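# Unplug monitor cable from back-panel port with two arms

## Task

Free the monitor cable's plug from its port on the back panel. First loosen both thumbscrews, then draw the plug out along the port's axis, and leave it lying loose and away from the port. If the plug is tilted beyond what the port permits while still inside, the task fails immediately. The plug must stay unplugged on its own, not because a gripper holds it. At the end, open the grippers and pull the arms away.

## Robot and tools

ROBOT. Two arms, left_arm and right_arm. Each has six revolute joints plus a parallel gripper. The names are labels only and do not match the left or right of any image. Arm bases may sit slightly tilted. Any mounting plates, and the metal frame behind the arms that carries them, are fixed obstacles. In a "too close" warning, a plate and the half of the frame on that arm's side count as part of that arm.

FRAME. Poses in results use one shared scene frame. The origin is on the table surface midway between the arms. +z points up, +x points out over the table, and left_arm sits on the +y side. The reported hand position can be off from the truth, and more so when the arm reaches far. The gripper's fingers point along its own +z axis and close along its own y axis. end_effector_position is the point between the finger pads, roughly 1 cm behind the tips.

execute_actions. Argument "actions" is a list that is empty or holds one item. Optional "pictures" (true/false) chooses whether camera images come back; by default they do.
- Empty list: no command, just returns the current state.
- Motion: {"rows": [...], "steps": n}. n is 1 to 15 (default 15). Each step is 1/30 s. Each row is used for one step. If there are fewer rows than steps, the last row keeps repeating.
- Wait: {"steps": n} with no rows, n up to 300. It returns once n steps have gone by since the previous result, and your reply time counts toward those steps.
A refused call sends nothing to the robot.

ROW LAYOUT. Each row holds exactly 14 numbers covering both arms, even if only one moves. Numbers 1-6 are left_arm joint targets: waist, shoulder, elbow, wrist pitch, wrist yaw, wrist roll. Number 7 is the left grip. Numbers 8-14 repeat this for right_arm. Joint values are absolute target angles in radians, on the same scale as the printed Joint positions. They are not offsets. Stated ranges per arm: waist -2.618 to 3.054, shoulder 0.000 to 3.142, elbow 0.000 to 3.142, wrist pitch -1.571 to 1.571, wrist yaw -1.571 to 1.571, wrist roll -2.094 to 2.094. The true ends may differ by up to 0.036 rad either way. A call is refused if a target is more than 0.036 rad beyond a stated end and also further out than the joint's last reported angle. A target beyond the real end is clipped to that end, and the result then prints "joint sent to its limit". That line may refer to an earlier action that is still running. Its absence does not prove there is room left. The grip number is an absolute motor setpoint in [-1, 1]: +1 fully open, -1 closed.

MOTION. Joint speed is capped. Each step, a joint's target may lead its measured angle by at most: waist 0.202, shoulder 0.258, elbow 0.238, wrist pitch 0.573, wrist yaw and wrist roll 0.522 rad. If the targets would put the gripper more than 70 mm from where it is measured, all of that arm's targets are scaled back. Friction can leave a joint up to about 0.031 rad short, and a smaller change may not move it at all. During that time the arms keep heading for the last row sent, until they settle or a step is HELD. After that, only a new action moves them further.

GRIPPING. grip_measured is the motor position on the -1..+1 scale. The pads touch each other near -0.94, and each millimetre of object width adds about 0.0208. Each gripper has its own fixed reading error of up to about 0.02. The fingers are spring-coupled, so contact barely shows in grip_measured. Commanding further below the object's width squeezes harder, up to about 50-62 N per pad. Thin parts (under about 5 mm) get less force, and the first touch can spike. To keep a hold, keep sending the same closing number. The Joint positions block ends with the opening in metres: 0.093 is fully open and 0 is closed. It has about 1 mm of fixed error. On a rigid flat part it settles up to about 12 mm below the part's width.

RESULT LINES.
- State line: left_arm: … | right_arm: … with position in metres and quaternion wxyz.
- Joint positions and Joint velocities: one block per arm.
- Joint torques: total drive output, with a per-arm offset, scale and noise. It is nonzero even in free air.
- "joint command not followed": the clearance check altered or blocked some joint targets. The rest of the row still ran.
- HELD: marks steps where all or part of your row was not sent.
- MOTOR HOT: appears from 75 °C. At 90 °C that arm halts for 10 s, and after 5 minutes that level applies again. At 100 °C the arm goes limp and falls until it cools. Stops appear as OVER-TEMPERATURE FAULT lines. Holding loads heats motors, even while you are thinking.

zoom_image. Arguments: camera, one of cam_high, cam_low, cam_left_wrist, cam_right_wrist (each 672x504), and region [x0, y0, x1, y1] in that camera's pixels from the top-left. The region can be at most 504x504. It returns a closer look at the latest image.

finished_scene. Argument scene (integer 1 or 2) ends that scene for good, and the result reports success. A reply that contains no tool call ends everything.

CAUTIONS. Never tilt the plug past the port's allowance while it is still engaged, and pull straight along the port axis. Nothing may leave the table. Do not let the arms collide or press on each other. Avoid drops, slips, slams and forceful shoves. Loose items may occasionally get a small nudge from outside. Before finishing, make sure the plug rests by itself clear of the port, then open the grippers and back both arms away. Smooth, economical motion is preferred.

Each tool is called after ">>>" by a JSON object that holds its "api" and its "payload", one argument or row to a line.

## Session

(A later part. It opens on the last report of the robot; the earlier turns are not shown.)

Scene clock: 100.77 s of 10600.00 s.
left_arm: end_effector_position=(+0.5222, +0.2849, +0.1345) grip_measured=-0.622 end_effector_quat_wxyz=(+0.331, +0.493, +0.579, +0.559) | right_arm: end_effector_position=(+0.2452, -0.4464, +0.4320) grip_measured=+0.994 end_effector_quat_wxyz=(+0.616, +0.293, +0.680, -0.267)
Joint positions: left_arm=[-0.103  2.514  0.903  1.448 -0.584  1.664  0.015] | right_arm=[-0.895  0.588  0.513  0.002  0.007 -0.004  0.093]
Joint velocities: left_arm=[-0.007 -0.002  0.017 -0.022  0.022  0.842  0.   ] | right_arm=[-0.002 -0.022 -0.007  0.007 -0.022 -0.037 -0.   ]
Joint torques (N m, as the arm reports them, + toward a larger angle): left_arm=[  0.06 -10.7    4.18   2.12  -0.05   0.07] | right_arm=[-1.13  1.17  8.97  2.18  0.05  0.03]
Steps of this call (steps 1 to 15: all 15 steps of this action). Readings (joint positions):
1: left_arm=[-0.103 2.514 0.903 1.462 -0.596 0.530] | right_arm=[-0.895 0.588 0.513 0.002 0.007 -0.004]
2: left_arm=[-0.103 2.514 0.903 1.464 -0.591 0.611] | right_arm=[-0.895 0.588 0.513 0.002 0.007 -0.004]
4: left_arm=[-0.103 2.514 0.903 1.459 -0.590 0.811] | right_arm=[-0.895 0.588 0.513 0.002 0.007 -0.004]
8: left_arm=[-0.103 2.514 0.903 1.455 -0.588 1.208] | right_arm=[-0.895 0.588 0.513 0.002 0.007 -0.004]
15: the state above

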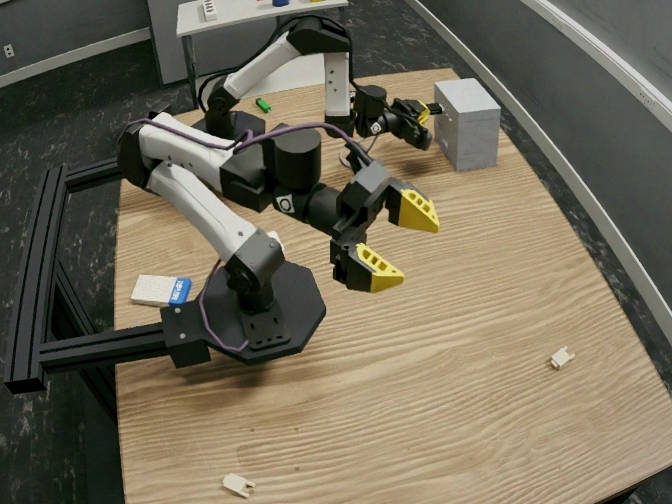

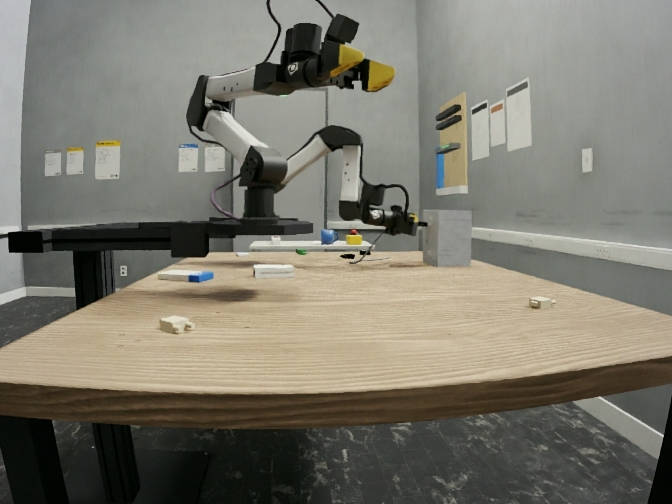

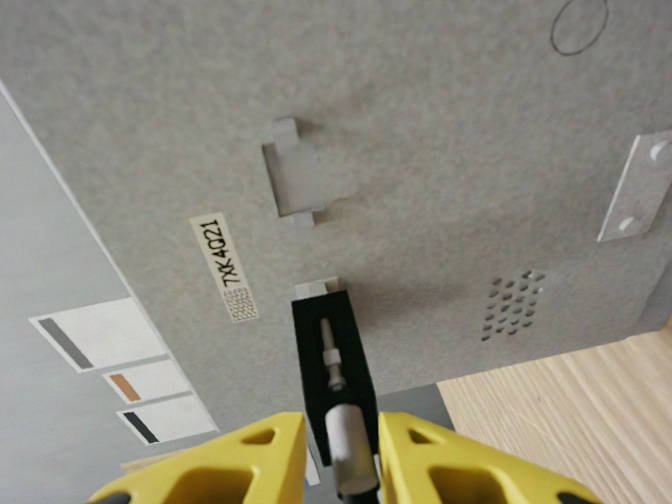

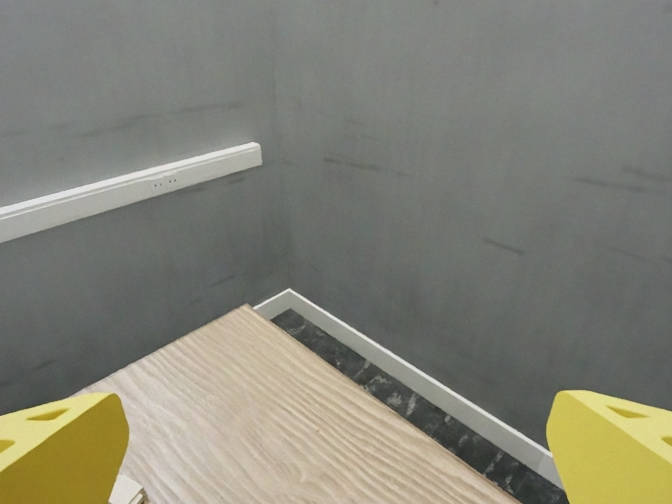

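23 done; 7 more to see if it still advances (head top at y≈320).

>>> {"api": "execute_actions", "payload": {
  "actions": [
    {"rows":[[-0.1,2.51,0.91,1.44,-0.58,1.8,-0.95,-0.9,0.6,0.5,0,0,0,1],[-0.1,2.51,0.91,1.44,-0.58,0.3,-0.95,-0.9,0.6,0.5,0,0,0,1]]}
  ],
  "pictures": false
}}

>>> {"api": "execute_actions", "payload": {
  "actions": [
    {"rows":[[-0.1,2.51,0.91,1.44,-0.58,0.5,-0.62,-0.9,0.6,0.5,0,0,0,1],[-0.1,2.51,0.91,1.44,-0.58,2,-0.62,-0.9,0.6,0.5,0,0,0,1]]}
  ],
  "pictures": false
}}

>>> {"api": "execute_actions", "payload": {
  "actions": [
    {"rows":[[-0.1,2.51,0.91,1.44,-0.58,1.8,-0.95,-0.9,0.6,0.5,0,0,0,1],[-0.1,2.51,0.91,1.44,-0.58,0.3,-0.95,-0.9,0.6,0.5,0,0,0,1]]}
  ],
  "pictures": false
}}

>>> {"api": "execute_actions", "payload": {
  "actions": [
    {"rows":[[-0.1,2.51,0.91,1.44,-0.58,0.5,-0.62,-0.9,0.6,0.5,0,0,0,1],[-0.1,2.51,0.91,1.44,-0.58,2,-0.62,-0.9,0.6,0.5,0,0,0,1]]}
  ],
  "pictures": false
}}

>>> {"api": "execute_actions", "payload": {
  "actions": [
    {"rows":[[-0.1,2.51,0.91,1.44,-0.58,1.8,-0.95,-0.9,0.6,0.5,0,0,0,1],[-0.1,2.51,0.91,1.44,-0.58,0.3,-0.95,-0.9,0.6,0.5,0,0,0,1]]}
  ],
  "pictures": false
}}

>>> {"api": "execute_actions", "payload": {
  "actions": [
    {"rows":[[-0.1,2.51,0.91,1.44,-0.58,0.5,-0.62,-0.9,0.6,0.5,0,0,0,1],[-0.1,2.51,0.91,1.44,-0.58,2,-0.62,-0.9,0.6,0.5,0,0,0,1]]}
  ],
  "pictures": false
}}

>>> {"api": "execute_actions", "payload": {
  "actions": [
    {"rows":[[-0.1,2.51,0.91,1.44,-0.58,1.8,-0.95,-0.9,0.6,0.5,0,0,0,1],[-0.1,2.51,0.91,1.44,-0.58,0.3,-0.95,-0.9,0.6,0.5,0,0,0,1]]}
  ],
  "pictures": false
}}

>>> {"api": "execute_actions", "payload": {
  "actions": [
    {"rows":[[-0.1,2.51,0.91,1.44,-0.58,0.5,-0.62,-0.9,0.6,0.5,0,0,0,1],[-0.1,2.51,0.91,1.44,-0.58,2,-0.62,-0.9,0.6,0.5,0,0,0,1]]}
  ],
  "pictures": false
}}

>>> {"api": "execute_actions", "payload": {
  "actions": [
    {"rows":[[-0.1,2.51,0.91,1.44,-0.58,1.8,-0.95,-0.9,0.6,0.5,0,0,0,1],[-0.1,2.51,0.91,1.44,-0.58,0.3,-0.95,-0.9,0.6,0.5,0,0,0,1]]}
  ],
  "pictures": false
}}

>>> {"api": "execute_actions", "payload": {
  "actions": [
    {"rows":[[-0.1,2.51,0.91,1.44,-0.58,0.5,-0.62,-0.9,0.6,0.5,0,0,0,1],[-0.1,2.51,0.91,1.44,-0.58,2,-0.62,-0.9,0.6,0.5,0,0,0,1]]}
  ],
  "pictures": false
}}

>>> {"api": "execute_actions", "payload": {
  "actions": [
    {"rows":[[-0.1,2.51,0.91,1.44,-0.58,1.8,-0.95,-0.9,0.6,0.5,0,0,0,1],[-0.1,2.51,0.91,1.44,-0.58,0.3,-0.95,-0.9,0.6,0.5,0,0,0,1]]}
  ],
  "pictures": false
}}

>>> {"api": "execute_actions", "payload": {
  "actions": [
    {"rows":[[-0.1,2.51,0.91,1.44,-0.58,0.5,-0.62,-0.9,0.6,0.5,0,0,0,1],[-0.1,2.51,0.91,1.44,-0.58,2,-0.62,-0.9,0.6,0.5,0,0,0,1]]}
  ],
  "pictures": false
}}

>>> {"api": "execute_actions", "payload": {
  "actions": [
    {"rows":[[-0.1,2.51,0.91,1.44,-0.58,1.8,-0.95,-0.9,0.6,0.5,0,0,0,1],[-0.1,2.51,0.91,1.44,-0.58,0.3,-0.95,-0.9,0.6,0.5,0,0,0,1]]}
  ],
  "pictures": false
}}

>>> {"api": "execute_actions", "payload": {
  "actions": [
    {"rows":[[-0.1,2.51,0.91,1.44,-0.58,0.5,-0.62,-0.9,0.6,0.5,0,0,0,1],[-0.1,2.51,0.91,1.44,-0.58,1.8,-0.62,-0.9,0.6,0.5,0,0,0,1]]}
  ]
}}

>>> {"api": "zoom_image", "payload": {
  "camera": "cam_left_wrist",
  "region": [230,240,450,500]
}}

Scene clock: 113.63 s of 10600.00 s.
left_arm: end_effector_position=(+0.5220, +0.2870, +0.1368) grip_measured=-0.935 end_effector_quat_wxyz=(+0.581, +0.099, +0.751, +0.298) | right_arm: end_effector_position=(+0.2452, -0.4464, +0.4320) grip_measured=+0.994 end_effector_quat_wxyz=(+0.616, +0.293, +0.680, -0.267)
Joint positions: left_arm=[-0.103  2.514  0.903  1.459 -0.596  0.533  0.   ] | right_arm=[-0.895  0.588  0.513  0.002  0.007 -0.004  0.093]
Joint velocities: left_arm=[ 0.002 -0.022 -0.002  0.007 -0.037 -1.297 -0.001] | right_arm=[ 0.007 -0.017 -0.012 -0.081 -0.037 -0.007 -0.001]
Joint torques (N m, as the arm reports them, + toward a larger angle): left_arm=[  0.06 -10.72   4.11   1.95   0.22  -0.52] | right_arm=[-0.99  1.31  8.9   2.13  0.06  0.04]
Steps of this call (steps 1 to 30: the robot went on to your last target; steps 31 to 90: nothing new was sent; then 9.37 s passed at rest; steps 91 to 105: all 15 steps of this action). Readings (joint positions):
91: left_arm=[-0.103 2.514 0.903 1.442 -0.580 1.788] | right_arm=[-0.895 0.588 0.513 0.002 0.007 -0.004]
92: left_arm=[-0.103 2.514 0.903 1.437 -0.579 1.706] | right_arm=[-0.895 0.588 0.513 0.002 0.007 -0.004]
94: left_arm=[-0.103 2.514 0.903 1.439 -0.579 1.506] | right_arm=[-0.895 0.588 0.513 0.002 0.007 -0.004]
98: left_arm=[-0.103 2.514 0.903 1.448 -0.581 1.112] | right_arm=[-0.895 0.588 0.513 0.002 0.007 -0.004]
105: the state above

Scene clock: 114.13 s of 10600.00 s.
left_arm: end_effector_position=(+0.5224, +0.2847, +0.1345) grip_measured=-0.622 end_effector_quat_wxyz=(+0.296, +0.528, +0.547, +0.578) | right_arm: end_effector_position=(+0.2452, -0.4464, +0.4320) grip_measured=+0.994 end_effector_quat_wxyz=(+0.616, +0.293, +0.680, -0.267)
Joint positions: left_arm=[-0.103  2.513  0.903  1.447 -0.582  1.788  0.015] | right_arm=[-0.895  0.588  0.513  0.002  0.007 -0.004  0.093]
Joint velocities: left_arm=[-0.012 -0.007  0.002 -0.081  0.022  1.355 -0.001] | right_arm=[-0.007 -0.002 -0.002 -0.007 -0.007  0.007 -0.001]
Joint torques (N m, as the arm reports them, + toward a larger angle): left_arm=[  0.27 -10.55   4.16   2.23  -0.04   0.05] | right_arm=[-0.71  1.07  8.96  2.09  0.05  0.01]
Steps of this call (steps 1 to 15: all 15 steps of this action). Readings (joint positions):
1: left_arm=[-0.103 2.514 0.903 1.461 -0.595 0.523] | right_arm=[-0.895 0.588 0.513 0.002 0.007 -0.004]
2: left_arm=[-0.103 2.513 0.903 1.463 -0.590 0.605] | right_arm=[-0.895 0.588 0.513 0.002 0.007 -0.004]
4: left_arm=[-0.103 2.513 0.903 1.458 -0.589 0.804] | right_arm=[-0.895 0.588 0.513 0.002 0.007 -0.004]
8: left_arm=[-0.103 2.513 0.903 1.454 -0.587 1.202] | right_arm=[-0.895 0.588 0.513 0.002 0.007 -0.004]
15: the state above

Scene clock: 114.63 s of 10600.00 s.
left_arm: end_effector_position=(+0.5218, +0.2874, +0.1365) grip_measured=-0.935 end_effector_quat_wxyz=(+0.579, +0.101, +0.751, +0.301) | right_arm: end_effector_position=(+0.2452, -0.4464, +0.4320) grip_measured=+0.994 end_effector_quat_wxyz=(+0.616, +0.293, +0.680, -0.267)
Joint positions: left_arm=[-0.102  2.514  0.903  1.458 -0.597  0.539  0.   ] | right_arm=[-0.895  0.588  0.513  0.002  0.007 -0.004  0.093]
Joint velocities: left_arm=[ 0.007 -0.012 -0.002 -0.051 -0.125 -1.223 -0.001] | right_arm=[ 0.002  0.002 -0.027 -0.007 -0.022 -0.051  0.   ]
Joint torques (N m, as the arm reports them, + toward a larger angle): left_arm=[  0.1  -10.82   4.16   1.93   0.26  -0.6 ] | right_arm=[-0.74  0.98  8.84  2.06  0.   -0.02]
Steps of this call (steps 1 to 15: all 15 steps of this action). Readings (joint positions):
1: left_arm=[-0.103 2.513 0.903 1.443 -0.583 1.797] | right_arm=[-0.895 0.588 0.513 0.002 0.007 -0.004]
2: left_arm=[-0.103 2.514 0.903 1.437 -0.581 1.715] | right_arm=[-0.895 0.588 0.513 0.002 0.007 -0.004]
4: left_arm=[-0.103 2.514 0.903 1.440 -0.581 1.514] | right_arm=[-0.895 0.588 0.513 0.002 0.007 -0.004]
8: left_arm=[-0.103 2.514 0.903 1.447 -0.582 1.120] | right_arm=[-0.895 0.588 0.513 0.002 0.007 -0.004]
15: the state above

Scene clock: 115.13 s of 10600.00 s.
left_arm: end_effector_position=(+0.5223, +0.2847, +0.1344) grip_measured=-0.622 end_effector_quat_wxyz=(+0.295, +0.529, +0.547, +0.578) | right_arm: end_effector_position=(+0.2452, -0.4464, +0.4320) grip_measured=+0.994 end_effector_quat_wxyz=(+0.616, +0.293, +0.680, -0.267)
Joint positions: left_arm=[-0.103  2.513  0.903  1.447 -0.582  1.79   0.015] | right_arm=[-0.895  0.588  0.513  0.002  0.007 -0.004  0.093]
Joint velocities: left_arm=[-0.002 -0.002  0.002 -0.037 -0.037  1.297 -0.   ] | right_arm=[ 0.002 -0.007  0.002  0.007 -0.066 -0.022  0.001]
Joint torques (N m, as the arm reports them, + toward a larger angle): left_arm=[  0.17 -10.74   4.17   2.19  -0.03   0.07] | right_arm=[-0.9   1.1   8.81  2.07  0.06 -0.03]
Steps of this call (steps 1 to 15: all 15 steps of this action). Readings (joint positions):
1: left_arm=[-0.102 2.514 0.903 1.461 -0.596 0.530] | right_arm=[-0.895 0.588 0.513 0.002 0.007 -0.004]
2: left_arm=[-0.103 2.513 0.903 1.463 -0.591 0.611] | right_arm=[-0.895 0.588 0.513 0.002 0.007 -0.004]
4: left_arm=[-0.103 2.513 0.903 1.459 -0.589 0.810] | right_arm=[-0.895 0.588 0.513 0.002 0.007 -0.004]
8: left_arm=[-0.103 2.513 0.903 1.454 -0.587 1.208] | right_arm=[-0.895 0.588 0.513 0.002 0.007 -0.004]
15: the state above

Scene clock: 115.63 s of 10600.00 s.
left_arm: end_effector_position=(+0.5218, +0.2872, +0.1364) grip_measured=-0.935 end_effector_quat_wxyz=(+0.579, +0.102, +0.751, +0.301) | right_arm: end_effector_position=(+0.2452, -0.4464, +0.4320) grip_measured=+0.994 end_effector_quat_wxyz=(+0.616, +0.293, +0.680, -0.267)
Joint positions: left_arm=[-0.103  2.514  0.903  1.458 -0.597  0.54   0.   ] | right_arm=[-0.895  0.588  0.513  0.002  0.007 -0.004  0.093]
Joint velocities: left_arm=[-0.017  0.002 -0.017 -0.007 -0.095 -1.326  0.   ] | right_arm=[-0.017 -0.017 -0.017  0.007  0.007 -0.007  0.   ]
Joint torques (N m, as the arm reports them, + toward a larger angle): left_arm=[  0.11 -10.69   4.27   1.93   0.31  -0.56] | right_arm=[-0.93  1.03  8.93  2.13  0.02 -0.02]
Steps of this call (steps 1 to 15: all 15 steps of this action). Readings (joint positions):
1: left_arm=[-0.103 2.513 0.903 1.443 -0.583 1.799] | right_arm=[-0.895 0.588 0.513 0.002 0.007 -0.004]
2: left_arm=[-0.103 2.514 0.903 1.437 -0.581 1.717] | right_arm=[-0.895 0.588 0.513 0.002 0.007 -0.004]
4: left_arm=[-0.103 2.514 0.903 1.440 -0.581 1.517] | right_arm=[-0.895 0.588 0.513 0.002 0.007 -0.004]
8: left_arm=[-0.103 2.514 0.903 1.448 -0.582 1.122] | right_arm=[-0.895 0.588 0.513 0.002 0.007 -0.004]
15: the state above

Scene clock: 116.13 s of 10600.00 s.
left_arm: end_effector_position=(+0.5222, +0.2848, +0.1342) grip_measured=-0.622 end_effector_quat_wxyz=(+0.295, +0.529, +0.547, +0.578) | right_arm: end_effector_position=(+0.2452, -0.4464, +0.4320) grip_measured=+0.994 end_effector_quat_wxyz=(+0.616, +0.293, +0.680, -0.267)
Joint positions: left_arm=[-0.103  2.514  0.903  1.447 -0.583  1.791  0.015] | right_arm=[-0.895  0.588  0.513  0.002  0.007 -0.004  0.093]
Joint velocities: left_arm=[-0.012  0.002 -0.012 -0.11  -0.051  1.282 -0.001] | right_arm=[-0.022  0.012  0.012  0.007  0.007 -0.051  0.001]
Joint torques (N m, as the arm reports them, + toward a larger angle): left_arm=[  0.03 -10.75   4.22   2.17  -0.08   0.09] | right_arm=[-0.93  0.84  9.05  2.13  0.08 -0.01]
Steps of this call (steps 1 to 15: all 15 steps of this action). Readings (joint positions):
1: left_arm=[-0.103 2.514 0.903 1.461 -0.596 0.530] | right_arm=[-0.895 0.588 0.513 0.002 0.007 -0.004]
2: left_arm=[-0.103 2.514 0.903 1.464 -0.591 0.611] | right_arm=[-0.895 0.588 0.513 0.002 0.007 -0.004]
4: left_arm=[-0.103 2.514 0.903 1.459 -0.589 0.811] | right_arm=[-0.895 0.588 0.513 0.002 0.007 -0.004]
8: left_arm=[-0.103 2.514 0.903 1.454 -0.588 1.208] | right_arm=[-0.895 0.588 0.513 0.002 0.007 -0.004]
15: the state above

Scene clock: 116.63 s of 10600.00 s.
left_arm: end_effector_position=(+0.5218, +0.2872, +0.1365) grip_measured=-0.935 end_effector_quat_wxyz=(+0.579, +0.102, +0.751, +0.301) | right_arm: end_effector_position=(+0.2452, -0.4464, +0.4320) grip_measured=+0.994 end_effector_quat_wxyz=(+0.616, +0.293, +0.680, -0.267)
Joint positions: left_arm=[-0.103  2.514  0.903  1.459 -0.597  0.539  0.   ] | right_arm=[-0.895  0.588  0.513  0.002  0.007 -0.004  0.093]
Joint velocities: left_arm=[-0.007 -0.017  0.012 -0.007 -0.125 -1.209 -0.001] | right_arm=[-0.007 -0.012 -0.007  0.037 -0.022  0.022  0.   ]
Joint torques (N m, as the arm reports them, + toward a larger angle): left_arm=[  0.03 -11.01   4.31   1.9    0.3   -0.57] | right_arm=[-0.83  1.18  8.98  2.15  0.   -0.05]
Steps of this call (steps 1 to 15: all 15 steps of this action). Readings (joint positions):
1: left_arm=[-0.103 2.514 0.903 1.443 -0.583 1.799] | right_arm=[-0.895 0.588 0.513 0.002 0.007 -0.004]
2: left_arm=[-0.103 2.514 0.903 1.438 -0.581 1.717] | right_arm=[-0.895 0.588 0.513 0.002 0.007 -0.004]
4: left_arm=[-0.103 2.514 0.903 1.441 -0.582 1.517] | right_arm=[-0.895 0.588 0.513 0.002 0.007 -0.004]
8: left_arm=[-0.103 2.514 0.903 1.448 -0.583 1.123] | right_arm=[-0.895 0.588 0.513 0.002 0.007 -0.004]
15: the state above

Scene clock: 117.13 s of 10600.00 s.
left_arm: end_effector_position=(+0.5222, +0.2848, +0.1342) grip_measured=-0.622 end_effector_quat_wxyz=(+0.295, +0.529, +0.547, +0.578) | right_arm: end_effector_position=(+0.2452, -0.4464, +0.4320) grip_measured=+0.994 end_effector_quat_wxyz=(+0.616, +0.293, +0.680, -0.267)
Joint positions: left_arm=[-0.103  2.514  0.903  1.447 -0.583  1.791  0.015] | right_arm=[-0.895  0.588  0.513  0.002  0.007 -0.004  0.093]
Joint velocities: left_arm=[-0.012 -0.002  0.007 -0.037 -0.022  1.238 -0.   ] | right_arm=[-0.007  0.002 -0.007  0.007  0.051  0.007 -0.001]
Joint torques (N m, as the arm reports them, + toward a larger angle): left_arm=[  0.18 -10.61   4.21   2.21  -0.06   0.12] | right_arm=[-0.7   1.01  8.92  2.16  0.04 -0.03]
Steps of this call (steps 1 to 15: all 15 steps of this action). Readings (joint positions):
1: left_arm=[-0.103 2.514 0.903 1.461 -0.596 0.530] | right_arm=[-0.895 0.588 0.513 0.002 0.007 -0.004]
2: left_arm=[-0.103 2.514 0.903 1.464 -0.591 0.611] | right_arm=[-0.895 0.588 0.513 0.002 0.007 -0.004]
4: left_arm=[-0.103 2.514 0.903 1.459 -0.589 0.811] | right_arm=[-0.895 0.588 0.513 0.002 0.007 -0.004]
8: left_arm=[-0.103 2.514 0.903 1.454 -0.588 1.208] | right_arm=[-0.895 0.588 0.513 0.002 0.007 -0.004]
15: the state above

Scene clock: 117.63 s of 10600.00 s.
left_arm: end_effector_position=(+0.5218, +0.2874, +0.1365) grip_measured=-0.934 end_effector_quat_wxyz=(+0.579, +0.101, +0.751, +0.301) | right_arm: end_effector_position=(+0.2452, -0.4464, +0.4320) grip_measured=+0.994 end_effector_quat_wxyz=(+0.616, +0.293, +0.680, -0.267)
Joint positions: left_arm=[-0.103  2.514  0.903  1.459 -0.598  0.54   0.   ] | right_arm=[-0.895  0.588  0.513  0.002  0.007 -0.004  0.093]
Joint velocities: left_arm=[-0.002 -0.002 -0.002  0.051 -0.081 -1.253 -0.   ] | right_arm=[-0.012  0.002 -0.007  0.007 -0.037 -0.022 -0.   ]
Joint torques (N m, as the arm reports them, + toward a larger angle): left_arm=[  0.09 -10.85   4.14   1.94   0.22  -0.6 ] | right_arm=[-0.75  1.21  8.72  2.17  0.02 -0.01]
Steps of this call (steps 1 to 15: all 15 steps of this action). Readings (joint positions):
1: left_arm=[-0.103 2.514 0.903 1.443 -0.583 1.799] | right_arm=[-0.895 0.588 0.513 0.002 0.007 -0.004]
2: left_arm=[-0.103 2.514 0.903 1.438 -0.582 1.717] | right_arm=[-0.895 0.588 0.513 0.002 0.007 -0.004]
4: left_arm=[-0.103 2.514 0.903 1.441 -0.583 1.517] | right_arm=[-0.895 0.588 0.513 0.002 0.007 -0.004]
8: left_arm=[-0.103 2.514 0.903 1.448 -0.583 1.123] | right_arm=[-0.895 0.588 0.513 0.002 0.007 -0.004]
15: the state above

Scene clock: 118.13 s of 10600.00 s.
left_arm: end_effector_position=(+0.5223, +0.2845, +0.1343) grip_measured=-0.622 end_effector_quat_wxyz=(+0.295, +0.529, +0.546, +0.578) | right_arm: end_effector_position=(+0.2452, -0.4464, +0.4320) grip_measured=+0.994 end_effector_quat_wxyz=(+0.616, +0.293, +0.680, -0.267)
Joint positions: left_arm=[-0.103  2.514  0.903  1.447 -0.582  1.791  0.015] | right_arm=[-0.895  0.588  0.513  0.002  0.007 -0.004  0.093]
Joint velocities: left_arm=[ 0.002 -0.002  0.012 -0.081 -0.037  1.282  0.001] | right_arm=[ 0.007 -0.017  0.007 -0.037  0.022 -0.007 -0.   ]
Joint torques (N m, as the arm reports them, + toward a larger angle): left_arm=[  0.22 -10.77   4.23   2.2   -0.07   0.04] | right_arm=[-0.93  1.1   8.83  2.08  0.04  0.07]
Steps of this call (steps 1 to 15: all 15 steps of this action). Readings (joint positions):
1: left_arm=[-0.103 2.514 0.903 1.462 -0.597 0.530] | right_arm=[-0.895 0.588 0.513 0.002 0.007 -0.004]
2: left_arm=[-0.103 2.514 0.903 1.464 -0.591 0.612] | right_arm=[-0.895 0.588 0.513 0.002 0.007 -0.004]
4: left_arm=[-0.103 2.514 0.903 1.459 -0.590 0.811] | right_arm=[-0.895 0.588 0.513 0.002 0.007 -0.004]
8: left_arm=[-0.103 2.514 0.903 1.454 -0.588 1.209] | right_arm=[-0.895 0.588 0.513 0.002 0.007 -0.004]
15: the state above

Scene clock: 118.63 s of 10600.00 s.
left_arm: end_effector_position=(+0.5218, +0.2872, +0.1364) grip_measured=-0.934 end_effector_quat_wxyz=(+0.579, +0.101, +0.751, +0.301) | right_arm: end_effector_position=(+0.2452, -0.4464, +0.4320) grip_measured=+0.994 end_effector_quat_wxyz=(+0.616, +0.293, +0.680, -0.267)
Joint positions: left_arm=[-0.103  2.514  0.903  1.458 -0.598  0.539  0.   ] | right_arm=[-0.895  0.588  0.513  0.002  0.007 -0.004  0.093]
Joint velocities: left_arm=[-0.007 -0.012  0.012 -0.007 -0.066 -1.223  0.001] | right_arm=[-0.012 -0.012  0.027 -0.051  0.007  0.037  0.001]
Joint torques (N m, as the arm reports them, + toward a larger angle): left_arm=[  0.44 -10.71   4.36   1.89   0.24  -0.56] | right_arm=[-0.85  1.12  8.97  2.14  0.08  0.  ]
Steps of this call (steps 1 to 15: all 15 steps of this action). Readings (joint positions):
1: left_arm=[-0.103 2.514 0.903 1.443 -0.583 1.799] | right_arm=[-0.895 0.588 0.513 0.002 0.007 -0.004]
2: left_arm=[-0.103 2.515 0.903 1.438 -0.583 1.717] | right_arm=[-0.895 0.588 0.513 0.002 0.007 -0.004]
4: left_arm=[-0.103 2.514 0.903 1.440 -0.582 1.517] | right_arm=[-0.895 0.588 0.513 0.002 0.007 -0.004]
8: left_arm=[-0.103 2.514 0.903 1.447 -0.583 1.123] | right_arm=[-0.895 0.588 0.513 0.002 0.007 -0.004]
15: the state above

Scene clock: 119.13 s of 10600.00 s.
left_arm: end_effector_position=(+0.5223, +0.2845, +0.1344) grip_measured=-0.622 end_effector_quat_wxyz=(+0.295, +0.529, +0.546, +0.578) | right_arm: end_effector_position=(+0.2452, -0.4464, +0.4320) grip_measured=+0.994 end_effector_quat_wxyz=(+0.616, +0.293, +0.680, -0.267)
Joint positions: left_arm=[-0.103  2.513  0.903  1.447 -0.582  1.791  0.015] | right_arm=[-0.895  0.588  0.513  0.002  0.007 -0.004  0.093]
Joint velocities: left_arm=[ 0.002 -0.012 -0.002 -0.095 -0.007  1.297 -0.   ] | right_arm=[-0.012  0.007  0.002 -0.037 -0.066  0.022 -0.   ]
Joint torques (N m, as the arm reports them, + toward a larger angle): left_arm=[  0.13 -10.71   4.24   2.21  -0.09   0.11] | right_arm=[-0.98  1.26  9.08  2.19  0.04 -0.02]
Steps of this call (steps 1 to 15: all 15 steps of this action). Readings (joint positions):
1: left_arm=[-0.103 2.514 0.903 1.461 -0.597 0.530] | right_arm=[-0.895 0.588 0.513 0.002 0.007 -0.004]
2: left_arm=[-0.103 2.513 0.903 1.463 -0.592 0.611] | right_arm=[-0.895 0.588 0.513 0.002 0.007 -0.004]
4: left_arm=[-0.103 2.513 0.903 1.458 -0.590 0.810] | right_arm=[-0.895 0.588 0.513 0.002 0.007 -0.004]
8: left_arm=[-0.103 2.513 0.903 1.454 -0.588 1.208] | right_arm=[-0.895 0.588 0.513 0.002 0.007 -0.004]
15: the state above

Scene clock: 119.63 s of 10600.00 s.
left_arm: end_effector_position=(+0.5218, +0.2871, +0.1366) grip_measured=-0.934 end_effector_quat_wxyz=(+0.579, +0.101, +0.751, +0.301) | right_arm: end_effector_position=(+0.2452, -0.4464, +0.4320) grip_measured=+0.994 end_effector_quat_wxyz=(+0.616, +0.293, +0.680, -0.267)
Joint positions: left_arm=[-0.103  2.514  0.903  1.458 -0.599  0.539  0.   ] | right_arm=[-0.895  0.588  0.513  0.002  0.007 -0.004  0.093]
Joint velocities: left_arm=[-0.017 -0.007 -0.002  0.081 -0.037 -1.341 -0.   ] | right_arm=[-0.002 -0.022 -0.017  0.007 -0.007 -0.051 -0.001]
Joint torques (N m, as the arm reports them, + toward a larger angle): left_arm=[  0.2  -10.64   4.19   1.89   0.23  -0.58] | right_arm=[-0.71  1.03  8.8   2.11  0.07  0.02]
Steps of this call (steps 1 to 15: all 15 steps of this action). Readings (joint positions):
1: left_arm=[-0.103 2.513 0.903 1.443 -0.583 1.799] | right_arm=[-0.895 0.588 0.513 0.002 0.007 -0.004]
2: left_arm=[-0.103 2.515 0.903 1.438 -0.583 1.717] | right_arm=[-0.895 0.588 0.513 0.002 0.007 -0.004]
4: left_arm=[-0.103 2.514 0.903 1.440 -0.582 1.516] | right_arm=[-0.895 0.588 0.513 0.002 0.007 -0.004]
8: left_arm=[-0.103 2.514 0.903 1.447 -0.584 1.122] | right_arm=[-0.895 0.588 0.513 0.002 0.007 -0.004]
15: the state above

Scene clock: 120.13 s of 10600.00 s.
left_arm: end_effector_position=(+0.5222, +0.2846, +0.1345) grip_measured=-0.622 end_effector_quat_wxyz=(+0.331, +0.493, +0.579, +0.559) | right_arm: end_effector_position=(+0.2452, -0.4464, +0.4320) grip_measured=+0.994 end_effector_quat_wxyz=(+0.616, +0.293, +0.680, -0.267)
Joint positions: left_arm=[-0.104  2.514  0.903  1.448 -0.584  1.664  0.015] | right_arm=[-0.895  0.588  0.513  0.002  0.007 -0.004  0.093]
Joint velocities: left_arm=[ 0.022 -0.007 -0.002 -0.022  0.007  0.857 -0.   ] | right_arm=[-0.002  0.012 -0.007  0.007 -0.007  0.037 -0.   ]
Joint torques (N m, as the arm reports them, + toward a larger angle): left_arm=[  0.37 -10.79   4.25   2.17  -0.07   0.1 ] | right_arm=[-0.82  0.94  9.18  2.17  0.08  0.03]
Steps of this call (steps 1 to 15: all 15 steps of this action). Readings (joint positions):
1: left_arm=[-0.103 2.514 0.903 1.460 -0.598 0.529] | right_arm=[-0.895 0.588 0.513 0.002 0.007 -0.004]
2: left_arm=[-0.104 2.514 0.903 1.462 -0.593 0.610] | right_arm=[-0.895 0.588 0.513 0.002 0.007 -0.004]
4: left_arm=[-0.104 2.514 0.903 1.457 -0.590 0.810] | right_arm=[-0.895 0.588 0.513 0.002 0.007 -0.004]
8: left_arm=[-0.104 2.514 0.903 1.454 -0.588 1.207] | right_arm=[-0.895 0.588 0.513 0.002 0.007 -0.004]
15: the state above

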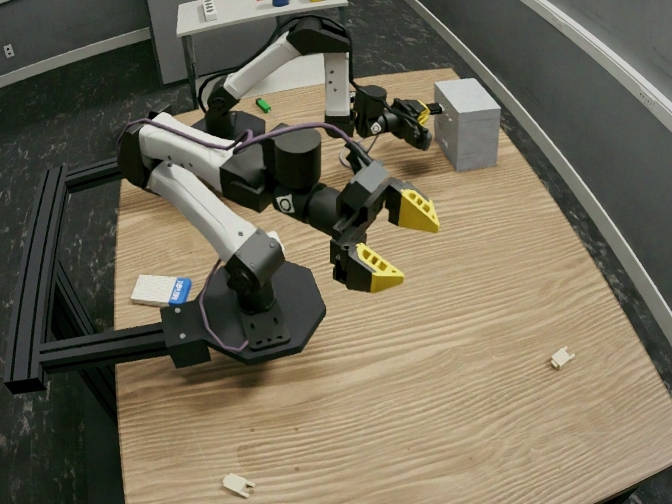

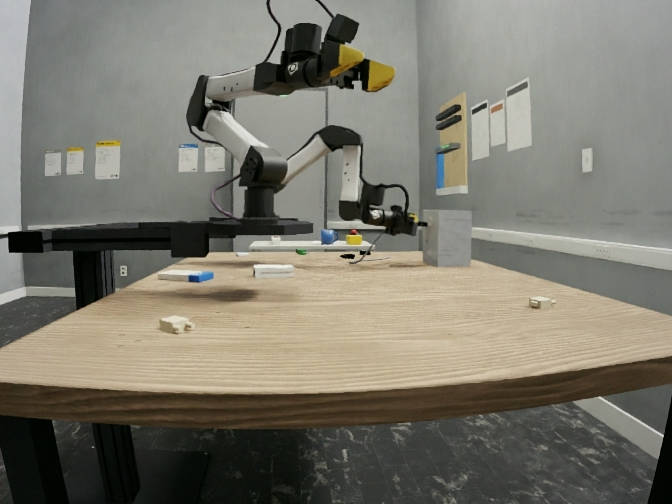

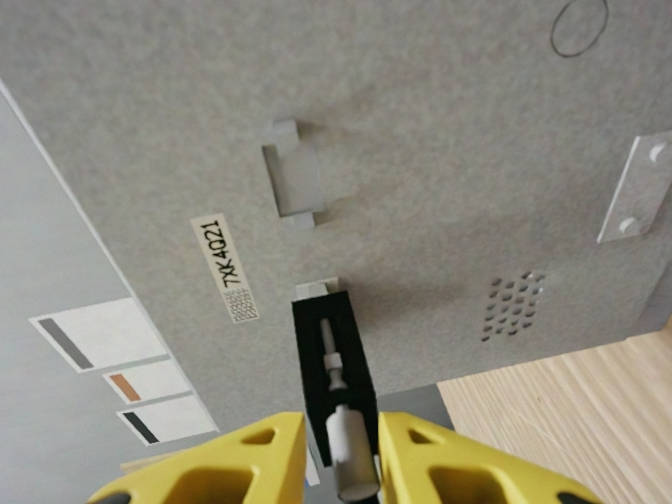

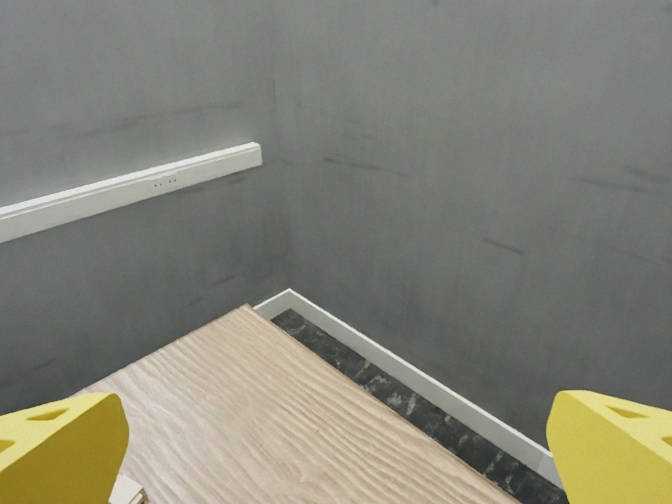

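Region (230, 240, 450, 500) of cam_left_wrist's 672x504 image, scaled by 1.938, with more detail than that image has; it fills the left 426 columns of this view, and the rest is white.

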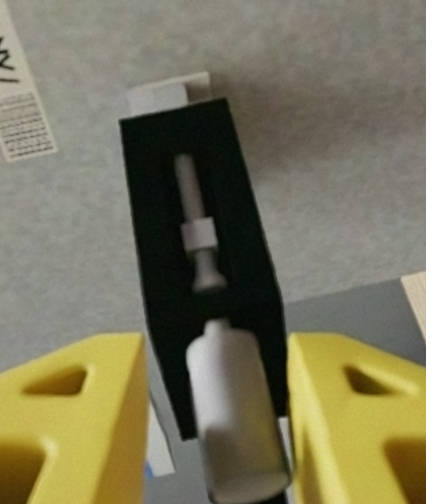

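>>> {"api": "execute_actions", "payload": {
  "actions": [
    {"rows":[[-0.1,2.51,0.91,1.44,-0.58,1.5,-0.5,-0.9,0.6,0.5,0,0,0,1],[-0.1,2.51,0.91,1.44,-0.58,1.5,-0.5,-0.9,0.6,0.5,0,0,0,1],[-0.1,2.51,0.91,1.44,-0.58,1.5,-0.5,-0.9,0.6,0.5,0,0,0,1],[-0.1,2.51,0.91,1.44,-0.58,1.5,-0.5,-0.9,0.6,0.5,0,0,0,1],[-0.13,2.51,0.91,1.44,-0.58,1.5,-0.5,-0.9,0.6,0.5,0,0,0,1],[-0.16,2.51,0.91,1.44,-0.58,1.5,-0.5,-0.9,0.6,0.5,0,0,0,1],[-0.19,2.51,0.91,1.44,-0.58,1.5,-0.5,-0.9,0.6,0.5,0,0,0,1]]}
  ],
  "pictures": false
}}

>>> {"api": "execute_actions", "payload": {
  "actions": [
    {"rows":[[-0.19,2.2,0.72,1.44,-0.58,1.5,-0.5,-0.9,0.6,0.5,0,0,0,1]]}
  ],
  "pictures": false
}}

>>> {"api": "execute_actions", "payload": {
  "actions": [
    {"steps":20}
  ],
  "pictures": false
}}

>>> {"api": "execute_actions", "payload": {
  "actions": [
    {"rows":[[0.43,2.2,0.72,1.44,0.58,-1.5,-0.5,-0.9,0.6,0.5,0,0,0,1]]}
  ],
  "pictures": false
}}

>>> {"api": "execute_actions", "payload": {
  "actions": [
    {"steps":45}
  ],
  "pictures": false
}}

>>> {"api": "execute_actions", "payload": {
  "actions": [
    {"rows":[[0.43,2.3,0.76,1.44,0.58,-1.5,-0.5,-0.9,0.6,0.5,0,0,0,1],[0.43,2.3,0.76,1.44,0.58,-1.5,-0.5,-0.9,0.6,0.5,0,0,0,1],[0.43,2.4,0.82,1.44,0.58,-1.5,-0.5,-0.9,0.6,0.5,0,0,0,1],[0.43,2.4,0.82,1.44,0.58,-1.5,-0.5,-0.9,0.6,0.5,0,0,0,1],[0.43,2.4,0.82,1.44,0.58,-1.5,-0.5,-0.9,0.6,0.5,0,0,0,1],[0.43,2.47,0.87,1.44,0.58,-1.5,-0.5,-0.9,0.6,0.5,0,0,0,1],[0.43,2.47,0.87,1.44,0.58,-1.5,-0.5,-0.9,0.6,0.5,0,0,0,1],[0.43,2.47,0.87,1.44,0.58,-1.5,-0.5,-0.9,0.6,0.5,0,0,0,1],[0.43,2.51,0.91,1.44,0.58,-1.5,-0.5,-0.9,0.6,0.5,0,0,0,1]]}
  ],
  "pictures": false
}}

>>> {"api": "execute_actions", "payload": {
  "actions": [
    {"steps":15}
  ]
}}

Scene clock: 136.77 s of 10600.00 s.
left_arm: end_effector_position=(+0.5167, +0.2377, +0.1340) grip_measured=-0.502 end_effector_quat_wxyz=(+0.395, +0.480, +0.592, +0.513) | right_arm: end_effector_position=(+0.2452, -0.4464, +0.4320) grip_measured=+0.994 end_effector_quat_wxyz=(+0.616, +0.293, +0.680, -0.267)
Joint positions: left_arm=[-0.196  2.514  0.903  1.442 -0.578  1.517  0.021] | right_arm=[-0.895  0.588  0.513  0.002  0.007 -0.004  0.093]
Joint velocities: left_arm=[ 0.007  0.002  0.017  0.007  0.051 -0.139  0.   ] | right_arm=[-0.007  0.007 -0.007 -0.066 -0.037  0.022 -0.   ]
Joint torques (N m, as the arm reports them, + toward a larger angle): left_arm=[  0.38 -10.68   4.23   2.21  -0.1   -0.1 ] | right_arm=[-0.87  1.04  9.11  2.12  0.07 -0.02]
Steps of this call (steps 1 to 30: the robot went on to your last target; steps 31 to 90: nothing new was sent; then 13.13 s passed at rest; steps 91 to 105: all 15 steps of this action). Readings (joint positions):
91: left_arm=[-0.104 2.514 0.903 1.442 -0.581 1.743] | right_arm=[-0.895 0.588 0.513 0.002 0.007 -0.004]
92: left_arm=[-0.104 2.514 0.903 1.442 -0.580 1.695] | right_arm=[-0.895 0.588 0.513 0.002 0.007 -0.004]
94: left_arm=[-0.104 2.514 0.903 1.442 -0.580 1.627] | right_arm=[-0.895 0.588 0.513 0.002 0.007 -0.004]
98: left_arm=[-0.143 2.514 0.903 1.442 -0.584 1.556] | right_arm=[-0.895 0.588 0.513 0.002 0.007 -0.004]
105: the state above

Scene clock: 137.27 s of 10600.00 s.
left_arm: end_effector_position=(+0.5011, +0.2468, +0.2434) grip_measured=-0.502 end_effector_quat_wxyz=(+0.458, +0.420, +0.576, +0.532) | right_arm: end_effector_position=(+0.2452, -0.4464, +0.4320) grip_measured=+0.994 end_effector_quat_wxyz=(+0.616, +0.293, +0.680, -0.267)
Joint positions: left_arm=[-0.195  2.186  0.738  1.453 -0.578  1.508  0.021] | right_arm=[-0.895  0.588  0.513  0.002  0.007 -0.004  0.093]
Joint velocities: left_arm=[ 0.002  0.007 -0.012 -0.022  0.066 -0.022 -0.001] | right_arm=[ 0.012 -0.002 -0.007 -0.037 -0.037 -0.022 -0.   ]
Joint torques (N m, as the arm reports them, + toward a larger angle): left_arm=[ 0.44 -8.02  3.12  2.04 -0.01 -0.13] | right_arm=[-1.06  1.12  8.9   2.11  0.03 -0.05]
Steps of this call (steps 1 to 15: all 15 steps of this action). Readings (joint positions):
1: left_arm=[-0.196 2.479 0.873 1.422 -0.573 1.515] | right_arm=[-0.895 0.588 0.513 0.002 0.007 -0.004]
2: left_arm=[-0.196 2.415 0.809 1.403 -0.573 1.515] | right_arm=[-0.895 0.588 0.513 0.002 0.007 -0.004]
4: left_arm=[-0.195 2.287 0.742 1.404 -0.578 1.514] | right_arm=[-0.895 0.588 0.513 0.002 0.007 -0.004]
8: left_arm=[-0.195 2.182 0.738 1.462 -0.578 1.508] | right_arm=[-0.895 0.588 0.513 0.002 0.007 -0.004]
15: the state above

Scene clock: 137.93 s of 10600.00 s.
left_arm: end_effector_position=(+0.5011, +0.2468, +0.2431) grip_measured=-0.502 end_effector_quat_wxyz=(+0.457, +0.420, +0.576, +0.531) | right_arm: end_effector_position=(+0.2452, -0.4464, +0.4320) grip_measured=+0.994 end_effector_quat_wxyz=(+0.616, +0.293, +0.680, -0.267)
Joint positions: left_arm=[-0.195  2.186  0.738  1.452 -0.578  1.508  0.021] | right_arm=[-0.895  0.588  0.513  0.002  0.007 -0.004  0.093]
Joint velocities: left_arm=[-0.012 -0.002 -0.007 -0.007 -0.11  -0.022 -0.   ] | right_arm=[-0.017  0.017 -0.002 -0.051  0.037 -0.022 -0.001]
Joint torques (N m, as the arm reports them, + toward a larger angle): left_arm=[ 0.35 -8.15  3.09  2.05  0.   -0.11] | right_arm=[-0.86  1.1   9.    2.16  0.06 -0.01]
Steps of this call (steps 1 to 15: the robot went on to your last target; steps 16 to 20: nothing new was sent). Readings (joint positions):
1: left_arm=[-0.195 2.186 0.738 1.453 -0.578 1.508] | right_arm=[-0.895 0.588 0.513 0.002 0.007 -0.004]
2: left_arm=[-0.195 2.186 0.738 1.452 -0.578 1.508] | right_arm=[-0.895 0.588 0.513 0.002 0.007 -0.004]
4: left_arm=[-0.195 2.186 0.738 1.452 -0.578 1.508] | right_arm=[-0.895 0.588 0.513 0.002 0.007 -0.004]
8: left_arm=[-0.195 2.186 0.738 1.452 -0.578 1.508] | right_arm=[-0.895 0.588 0.513 0.002 0.007 -0.004]
20: the state above
All arms were judged still, so your last target was given up. Only a new action makes them travel on or press farther. Fingers that are still opening or closing keep moving.

Scene clock: 138.43 s of 10600.00 s.
left_arm: end_effector_position=(+0.5079, +0.3883, +0.2390) grip_measured=-0.502 end_effector_quat_wxyz=(+0.699, +0.070, +0.709, -0.064) | right_arm: end_effector_position=(+0.2452, -0.4464, +0.4320) grip_measured=+0.994 end_effector_quat_wxyz=(+0.616, +0.293, +0.680, -0.267)
Joint positions: left_arm=[0.447 2.186 0.737 1.447 0.484 0.029 0.021] | right_arm=[-0.895  0.588  0.513  0.002  0.007 -0.004  0.093]
Joint velocities: left_arm=[-0.232  0.017 -0.012  0.007  0.549 -2.791 -0.   ] | right_arm=[-0.002  0.022 -0.002  0.007 -0.022 -0.022 -0.001]
Joint torques (N m, as the arm reports them, + toward a larger angle): left_arm=[-0.33 -8.24  3.16  2.07 -0.01  0.  ] | right_arm=[-0.9   1.21  8.82  2.17  0.05 -0.01]
Steps of this call (steps 1 to 15: all 15 steps of this action). Readings (joint positions):
1: left_arm=[-0.170 2.186 0.737 1.450 -0.491 1.425] | right_arm=[-0.895 0.588 0.513 0.002 0.007 -0.004]
2: left_arm=[-0.124 2.186 0.737 1.448 -0.377 1.325] | right_arm=[-0.895 0.588 0.513 0.002 0.007 -0.004]
4: left_arm=[0.009 2.186 0.737 1.448 -0.168 1.126] | right_arm=[-0.895 0.588 0.513 0.002 0.007 -0.004]
8: left_arm=[0.307 2.186 0.737 1.447 0.221 0.728] | right_arm=[-0.895 0.588 0.513 0.002 0.007 -0.004]
15: the state above

Scene clock: 139.93 s of 10600.00 s.
left_arm: end_effector_position=(+0.5052, +0.3666, +0.2394) grip_measured=-0.502 end_effector_quat_wxyz=(+0.434, -0.408, +0.583, -0.552) | right_arm: end_effector_position=(+0.2452, -0.4464, +0.4320) grip_measured=+0.994 end_effector_quat_wxyz=(+0.616, +0.293, +0.680, -0.267)
Joint positions: left_arm=[ 0.433  2.186  0.737  1.447  0.572 -1.491  0.021] | right_arm=[-0.895  0.588  0.513  0.002  0.007 -0.004  0.093]
Joint velocities: left_arm=[-0.002 -0.002 -0.012 -0.095  0.007 -0.095  0.   ] | right_arm=[-0.002  0.007  0.002  0.007  0.081 -0.007 -0.001]
Joint torques (N m, as the arm reports them, + toward a larger angle): left_arm=[-0.13 -8.11  3.1   2.09  0.07 -0.04] | right_arm=[-0.85  1.17  9.04  2.16  0.03 -0.01]
Steps of this call (steps 1 to 45: the robot went on to your last target). Readings (joint positions):
1: left_arm=[0.441 2.186 0.737 1.447 0.503 -0.071] | right_arm=[-0.895 0.588 0.513 0.002 0.007 -0.004]
2: left_arm=[0.436 2.186 0.737 1.447 0.519 -0.170] | right_arm=[-0.895 0.588 0.513 0.002 0.007 -0.004]
4: left_arm=[0.433 2.186 0.737 1.447 0.541 -0.368] | right_arm=[-0.895 0.588 0.513 0.002 0.007 -0.004]
8: left_arm=[0.433 2.186 0.737 1.447 0.560 -0.766] | right_arm=[-0.895 0.588 0.513 0.002 0.007 -0.004]
45: the state above
All arms were judged still, so your last target was given up. Only a new action makes them travel on or press farther. Fingers that are still opening or closing keep moving.

Scene clock: 140.43 s of 10600.00 s.
left_arm: end_effector_position=(+0.5172, +0.3679, +0.1279) grip_measured=-0.502 end_effector_quat_wxyz=(+0.367, -0.466, +0.606, -0.530) | right_arm: end_effector_position=(+0.2452, -0.4464, +0.4320) grip_measured=+0.994 end_effector_quat_wxyz=(+0.616, +0.293, +0.680, -0.267)
Joint positions: left_arm=[ 0.433  2.508  0.886  1.432  0.577 -1.492  0.021] | right_arm=[-0.895  0.588  0.513  0.002  0.007 -0.004  0.093]
Joint velocities: left_arm=[ 0.002  0.012  0.066 -0.037 -0.051 -0.007 -0.   ] | right_arm=[ 0.007 -0.007 -0.002 -0.007  0.037 -0.051  0.   ]
Joint torques (N m, as the arm reports them, + toward a larger angle): left_arm=[ -0.13 -10.24   4.98   2.22   0.09   0.  ] | right_arm=[-0.87  1.09  9.    2.12  0.07  0.04]
Steps of this call (steps 1 to 15: all 15 steps of this action). Readings (joint positions):
1: left_arm=[0.433 2.198 0.740 1.456 0.573 -1.491] | right_arm=[-0.895 0.588 0.513 0.002 0.007 -0.004]
2: left_arm=[0.433 2.220 0.746 1.465 0.573 -1.491] | right_arm=[-0.895 0.588 0.513 0.002 0.007 -0.004]
4: left_arm=[0.433 2.304 0.783 1.472 0.575 -1.491] | right_arm=[-0.895 0.588 0.513 0.002 0.007 -0.004]
8: left_arm=[0.433 2.450 0.834 1.444 0.576 -1.492] | right_arm=[-0.895 0.588 0.513 0.002 0.007 -0.004]
15: the state above

Scene clock: 140.93 s of 10600.00 s.
left_arm: end_effector_position=(+0.5178, +0.3681, +0.1286) grip_measured=-0.502 end_effector_quat_wxyz=(+0.368, -0.465, +0.606, -0.531) | right_arm: end_effector_position=(+0.2452, -0.4464, +0.4320) grip_measured=+0.994 end_effector_quat_wxyz=(+0.616, +0.293, +0.680, -0.267)
Joint positions: left_arm=[ 0.433  2.508  0.888  1.433  0.577 -1.492  0.021] | right_arm=[-0.895  0.588  0.513  0.002  0.007 -0.004  0.093]
Joint velocities: left_arm=[-0.022 -0.002 -0.007  0.037 -0.007  0.037 -0.   ] | right_arm=[-0.017  0.002  0.002 -0.007 -0.081 -0.007  0.   ]
Joint torques (N m, as the arm reports them, + toward a larger angle): left_arm=[ -0.19 -10.09   5.08   2.3    0.06   0.02] | right_arm=[-0.85  1.14  8.94  2.16  0.04 -0.02]
Steps of this call (steps 1 to 15: the robot went on to your last target). Readings (joint positions):
1: left_arm=[0.433 2.508 0.888 1.433 0.577 -1.492] | right_arm=[-0.895 0.588 0.513 0.002 0.007 -0.004]
2: left_arm=[0.433 2.508 0.888 1.433 0.577 -1.492] | right_arm=[-0.895 0.588 0.513 0.002 0.007 -0.004]
4: left_arm=[0.433 2.508 0.888 1.433 0.577 -1.492] | right_arm=[-0.895 0.588 0.513 0.002 0.007 -0.004]
8: left_arm=[0.433 2.508 0.888 1.433 0.577 -1.492] | right_arm=[-0.895 0.588 0.513 0.002 0.007 -0.004]
15: the state above
All arms were judged still, so your last target was given up. Only a new action makes them travel on or press farther. Fingers that are still opening or closing keep moving.

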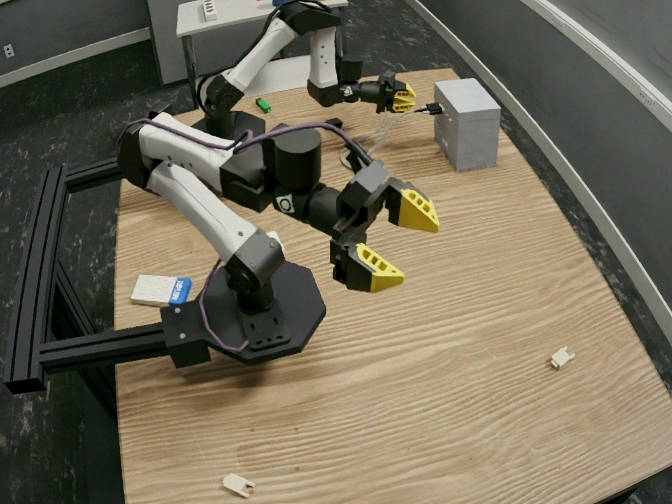

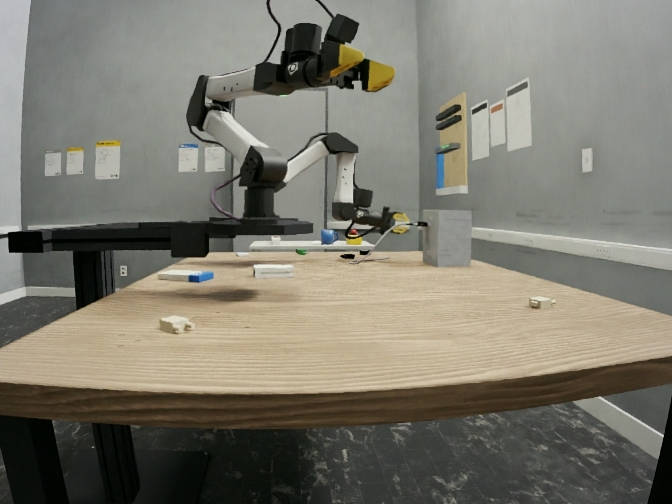

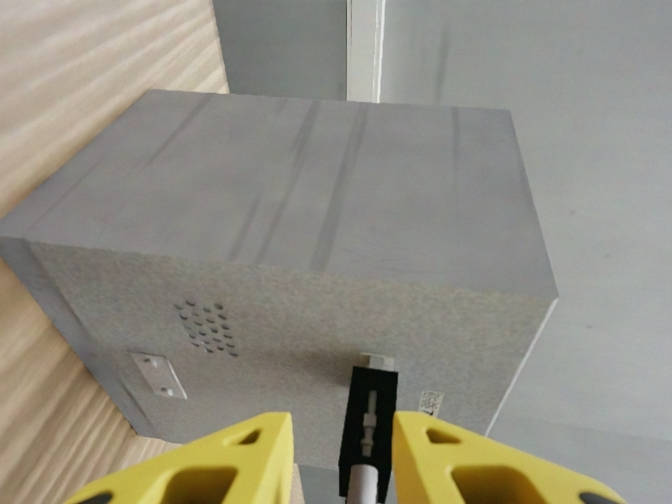

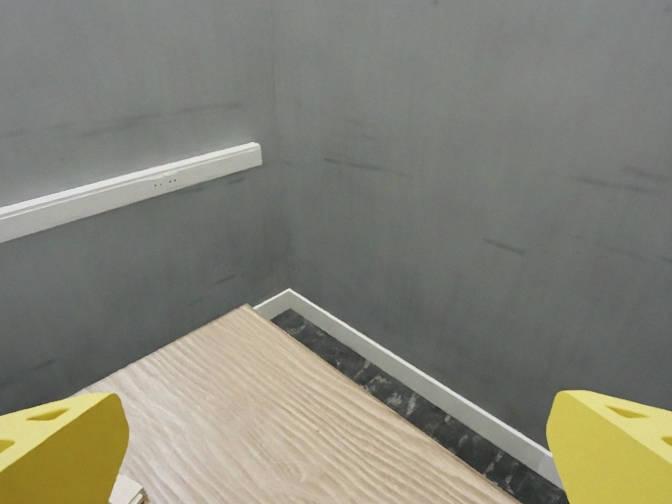

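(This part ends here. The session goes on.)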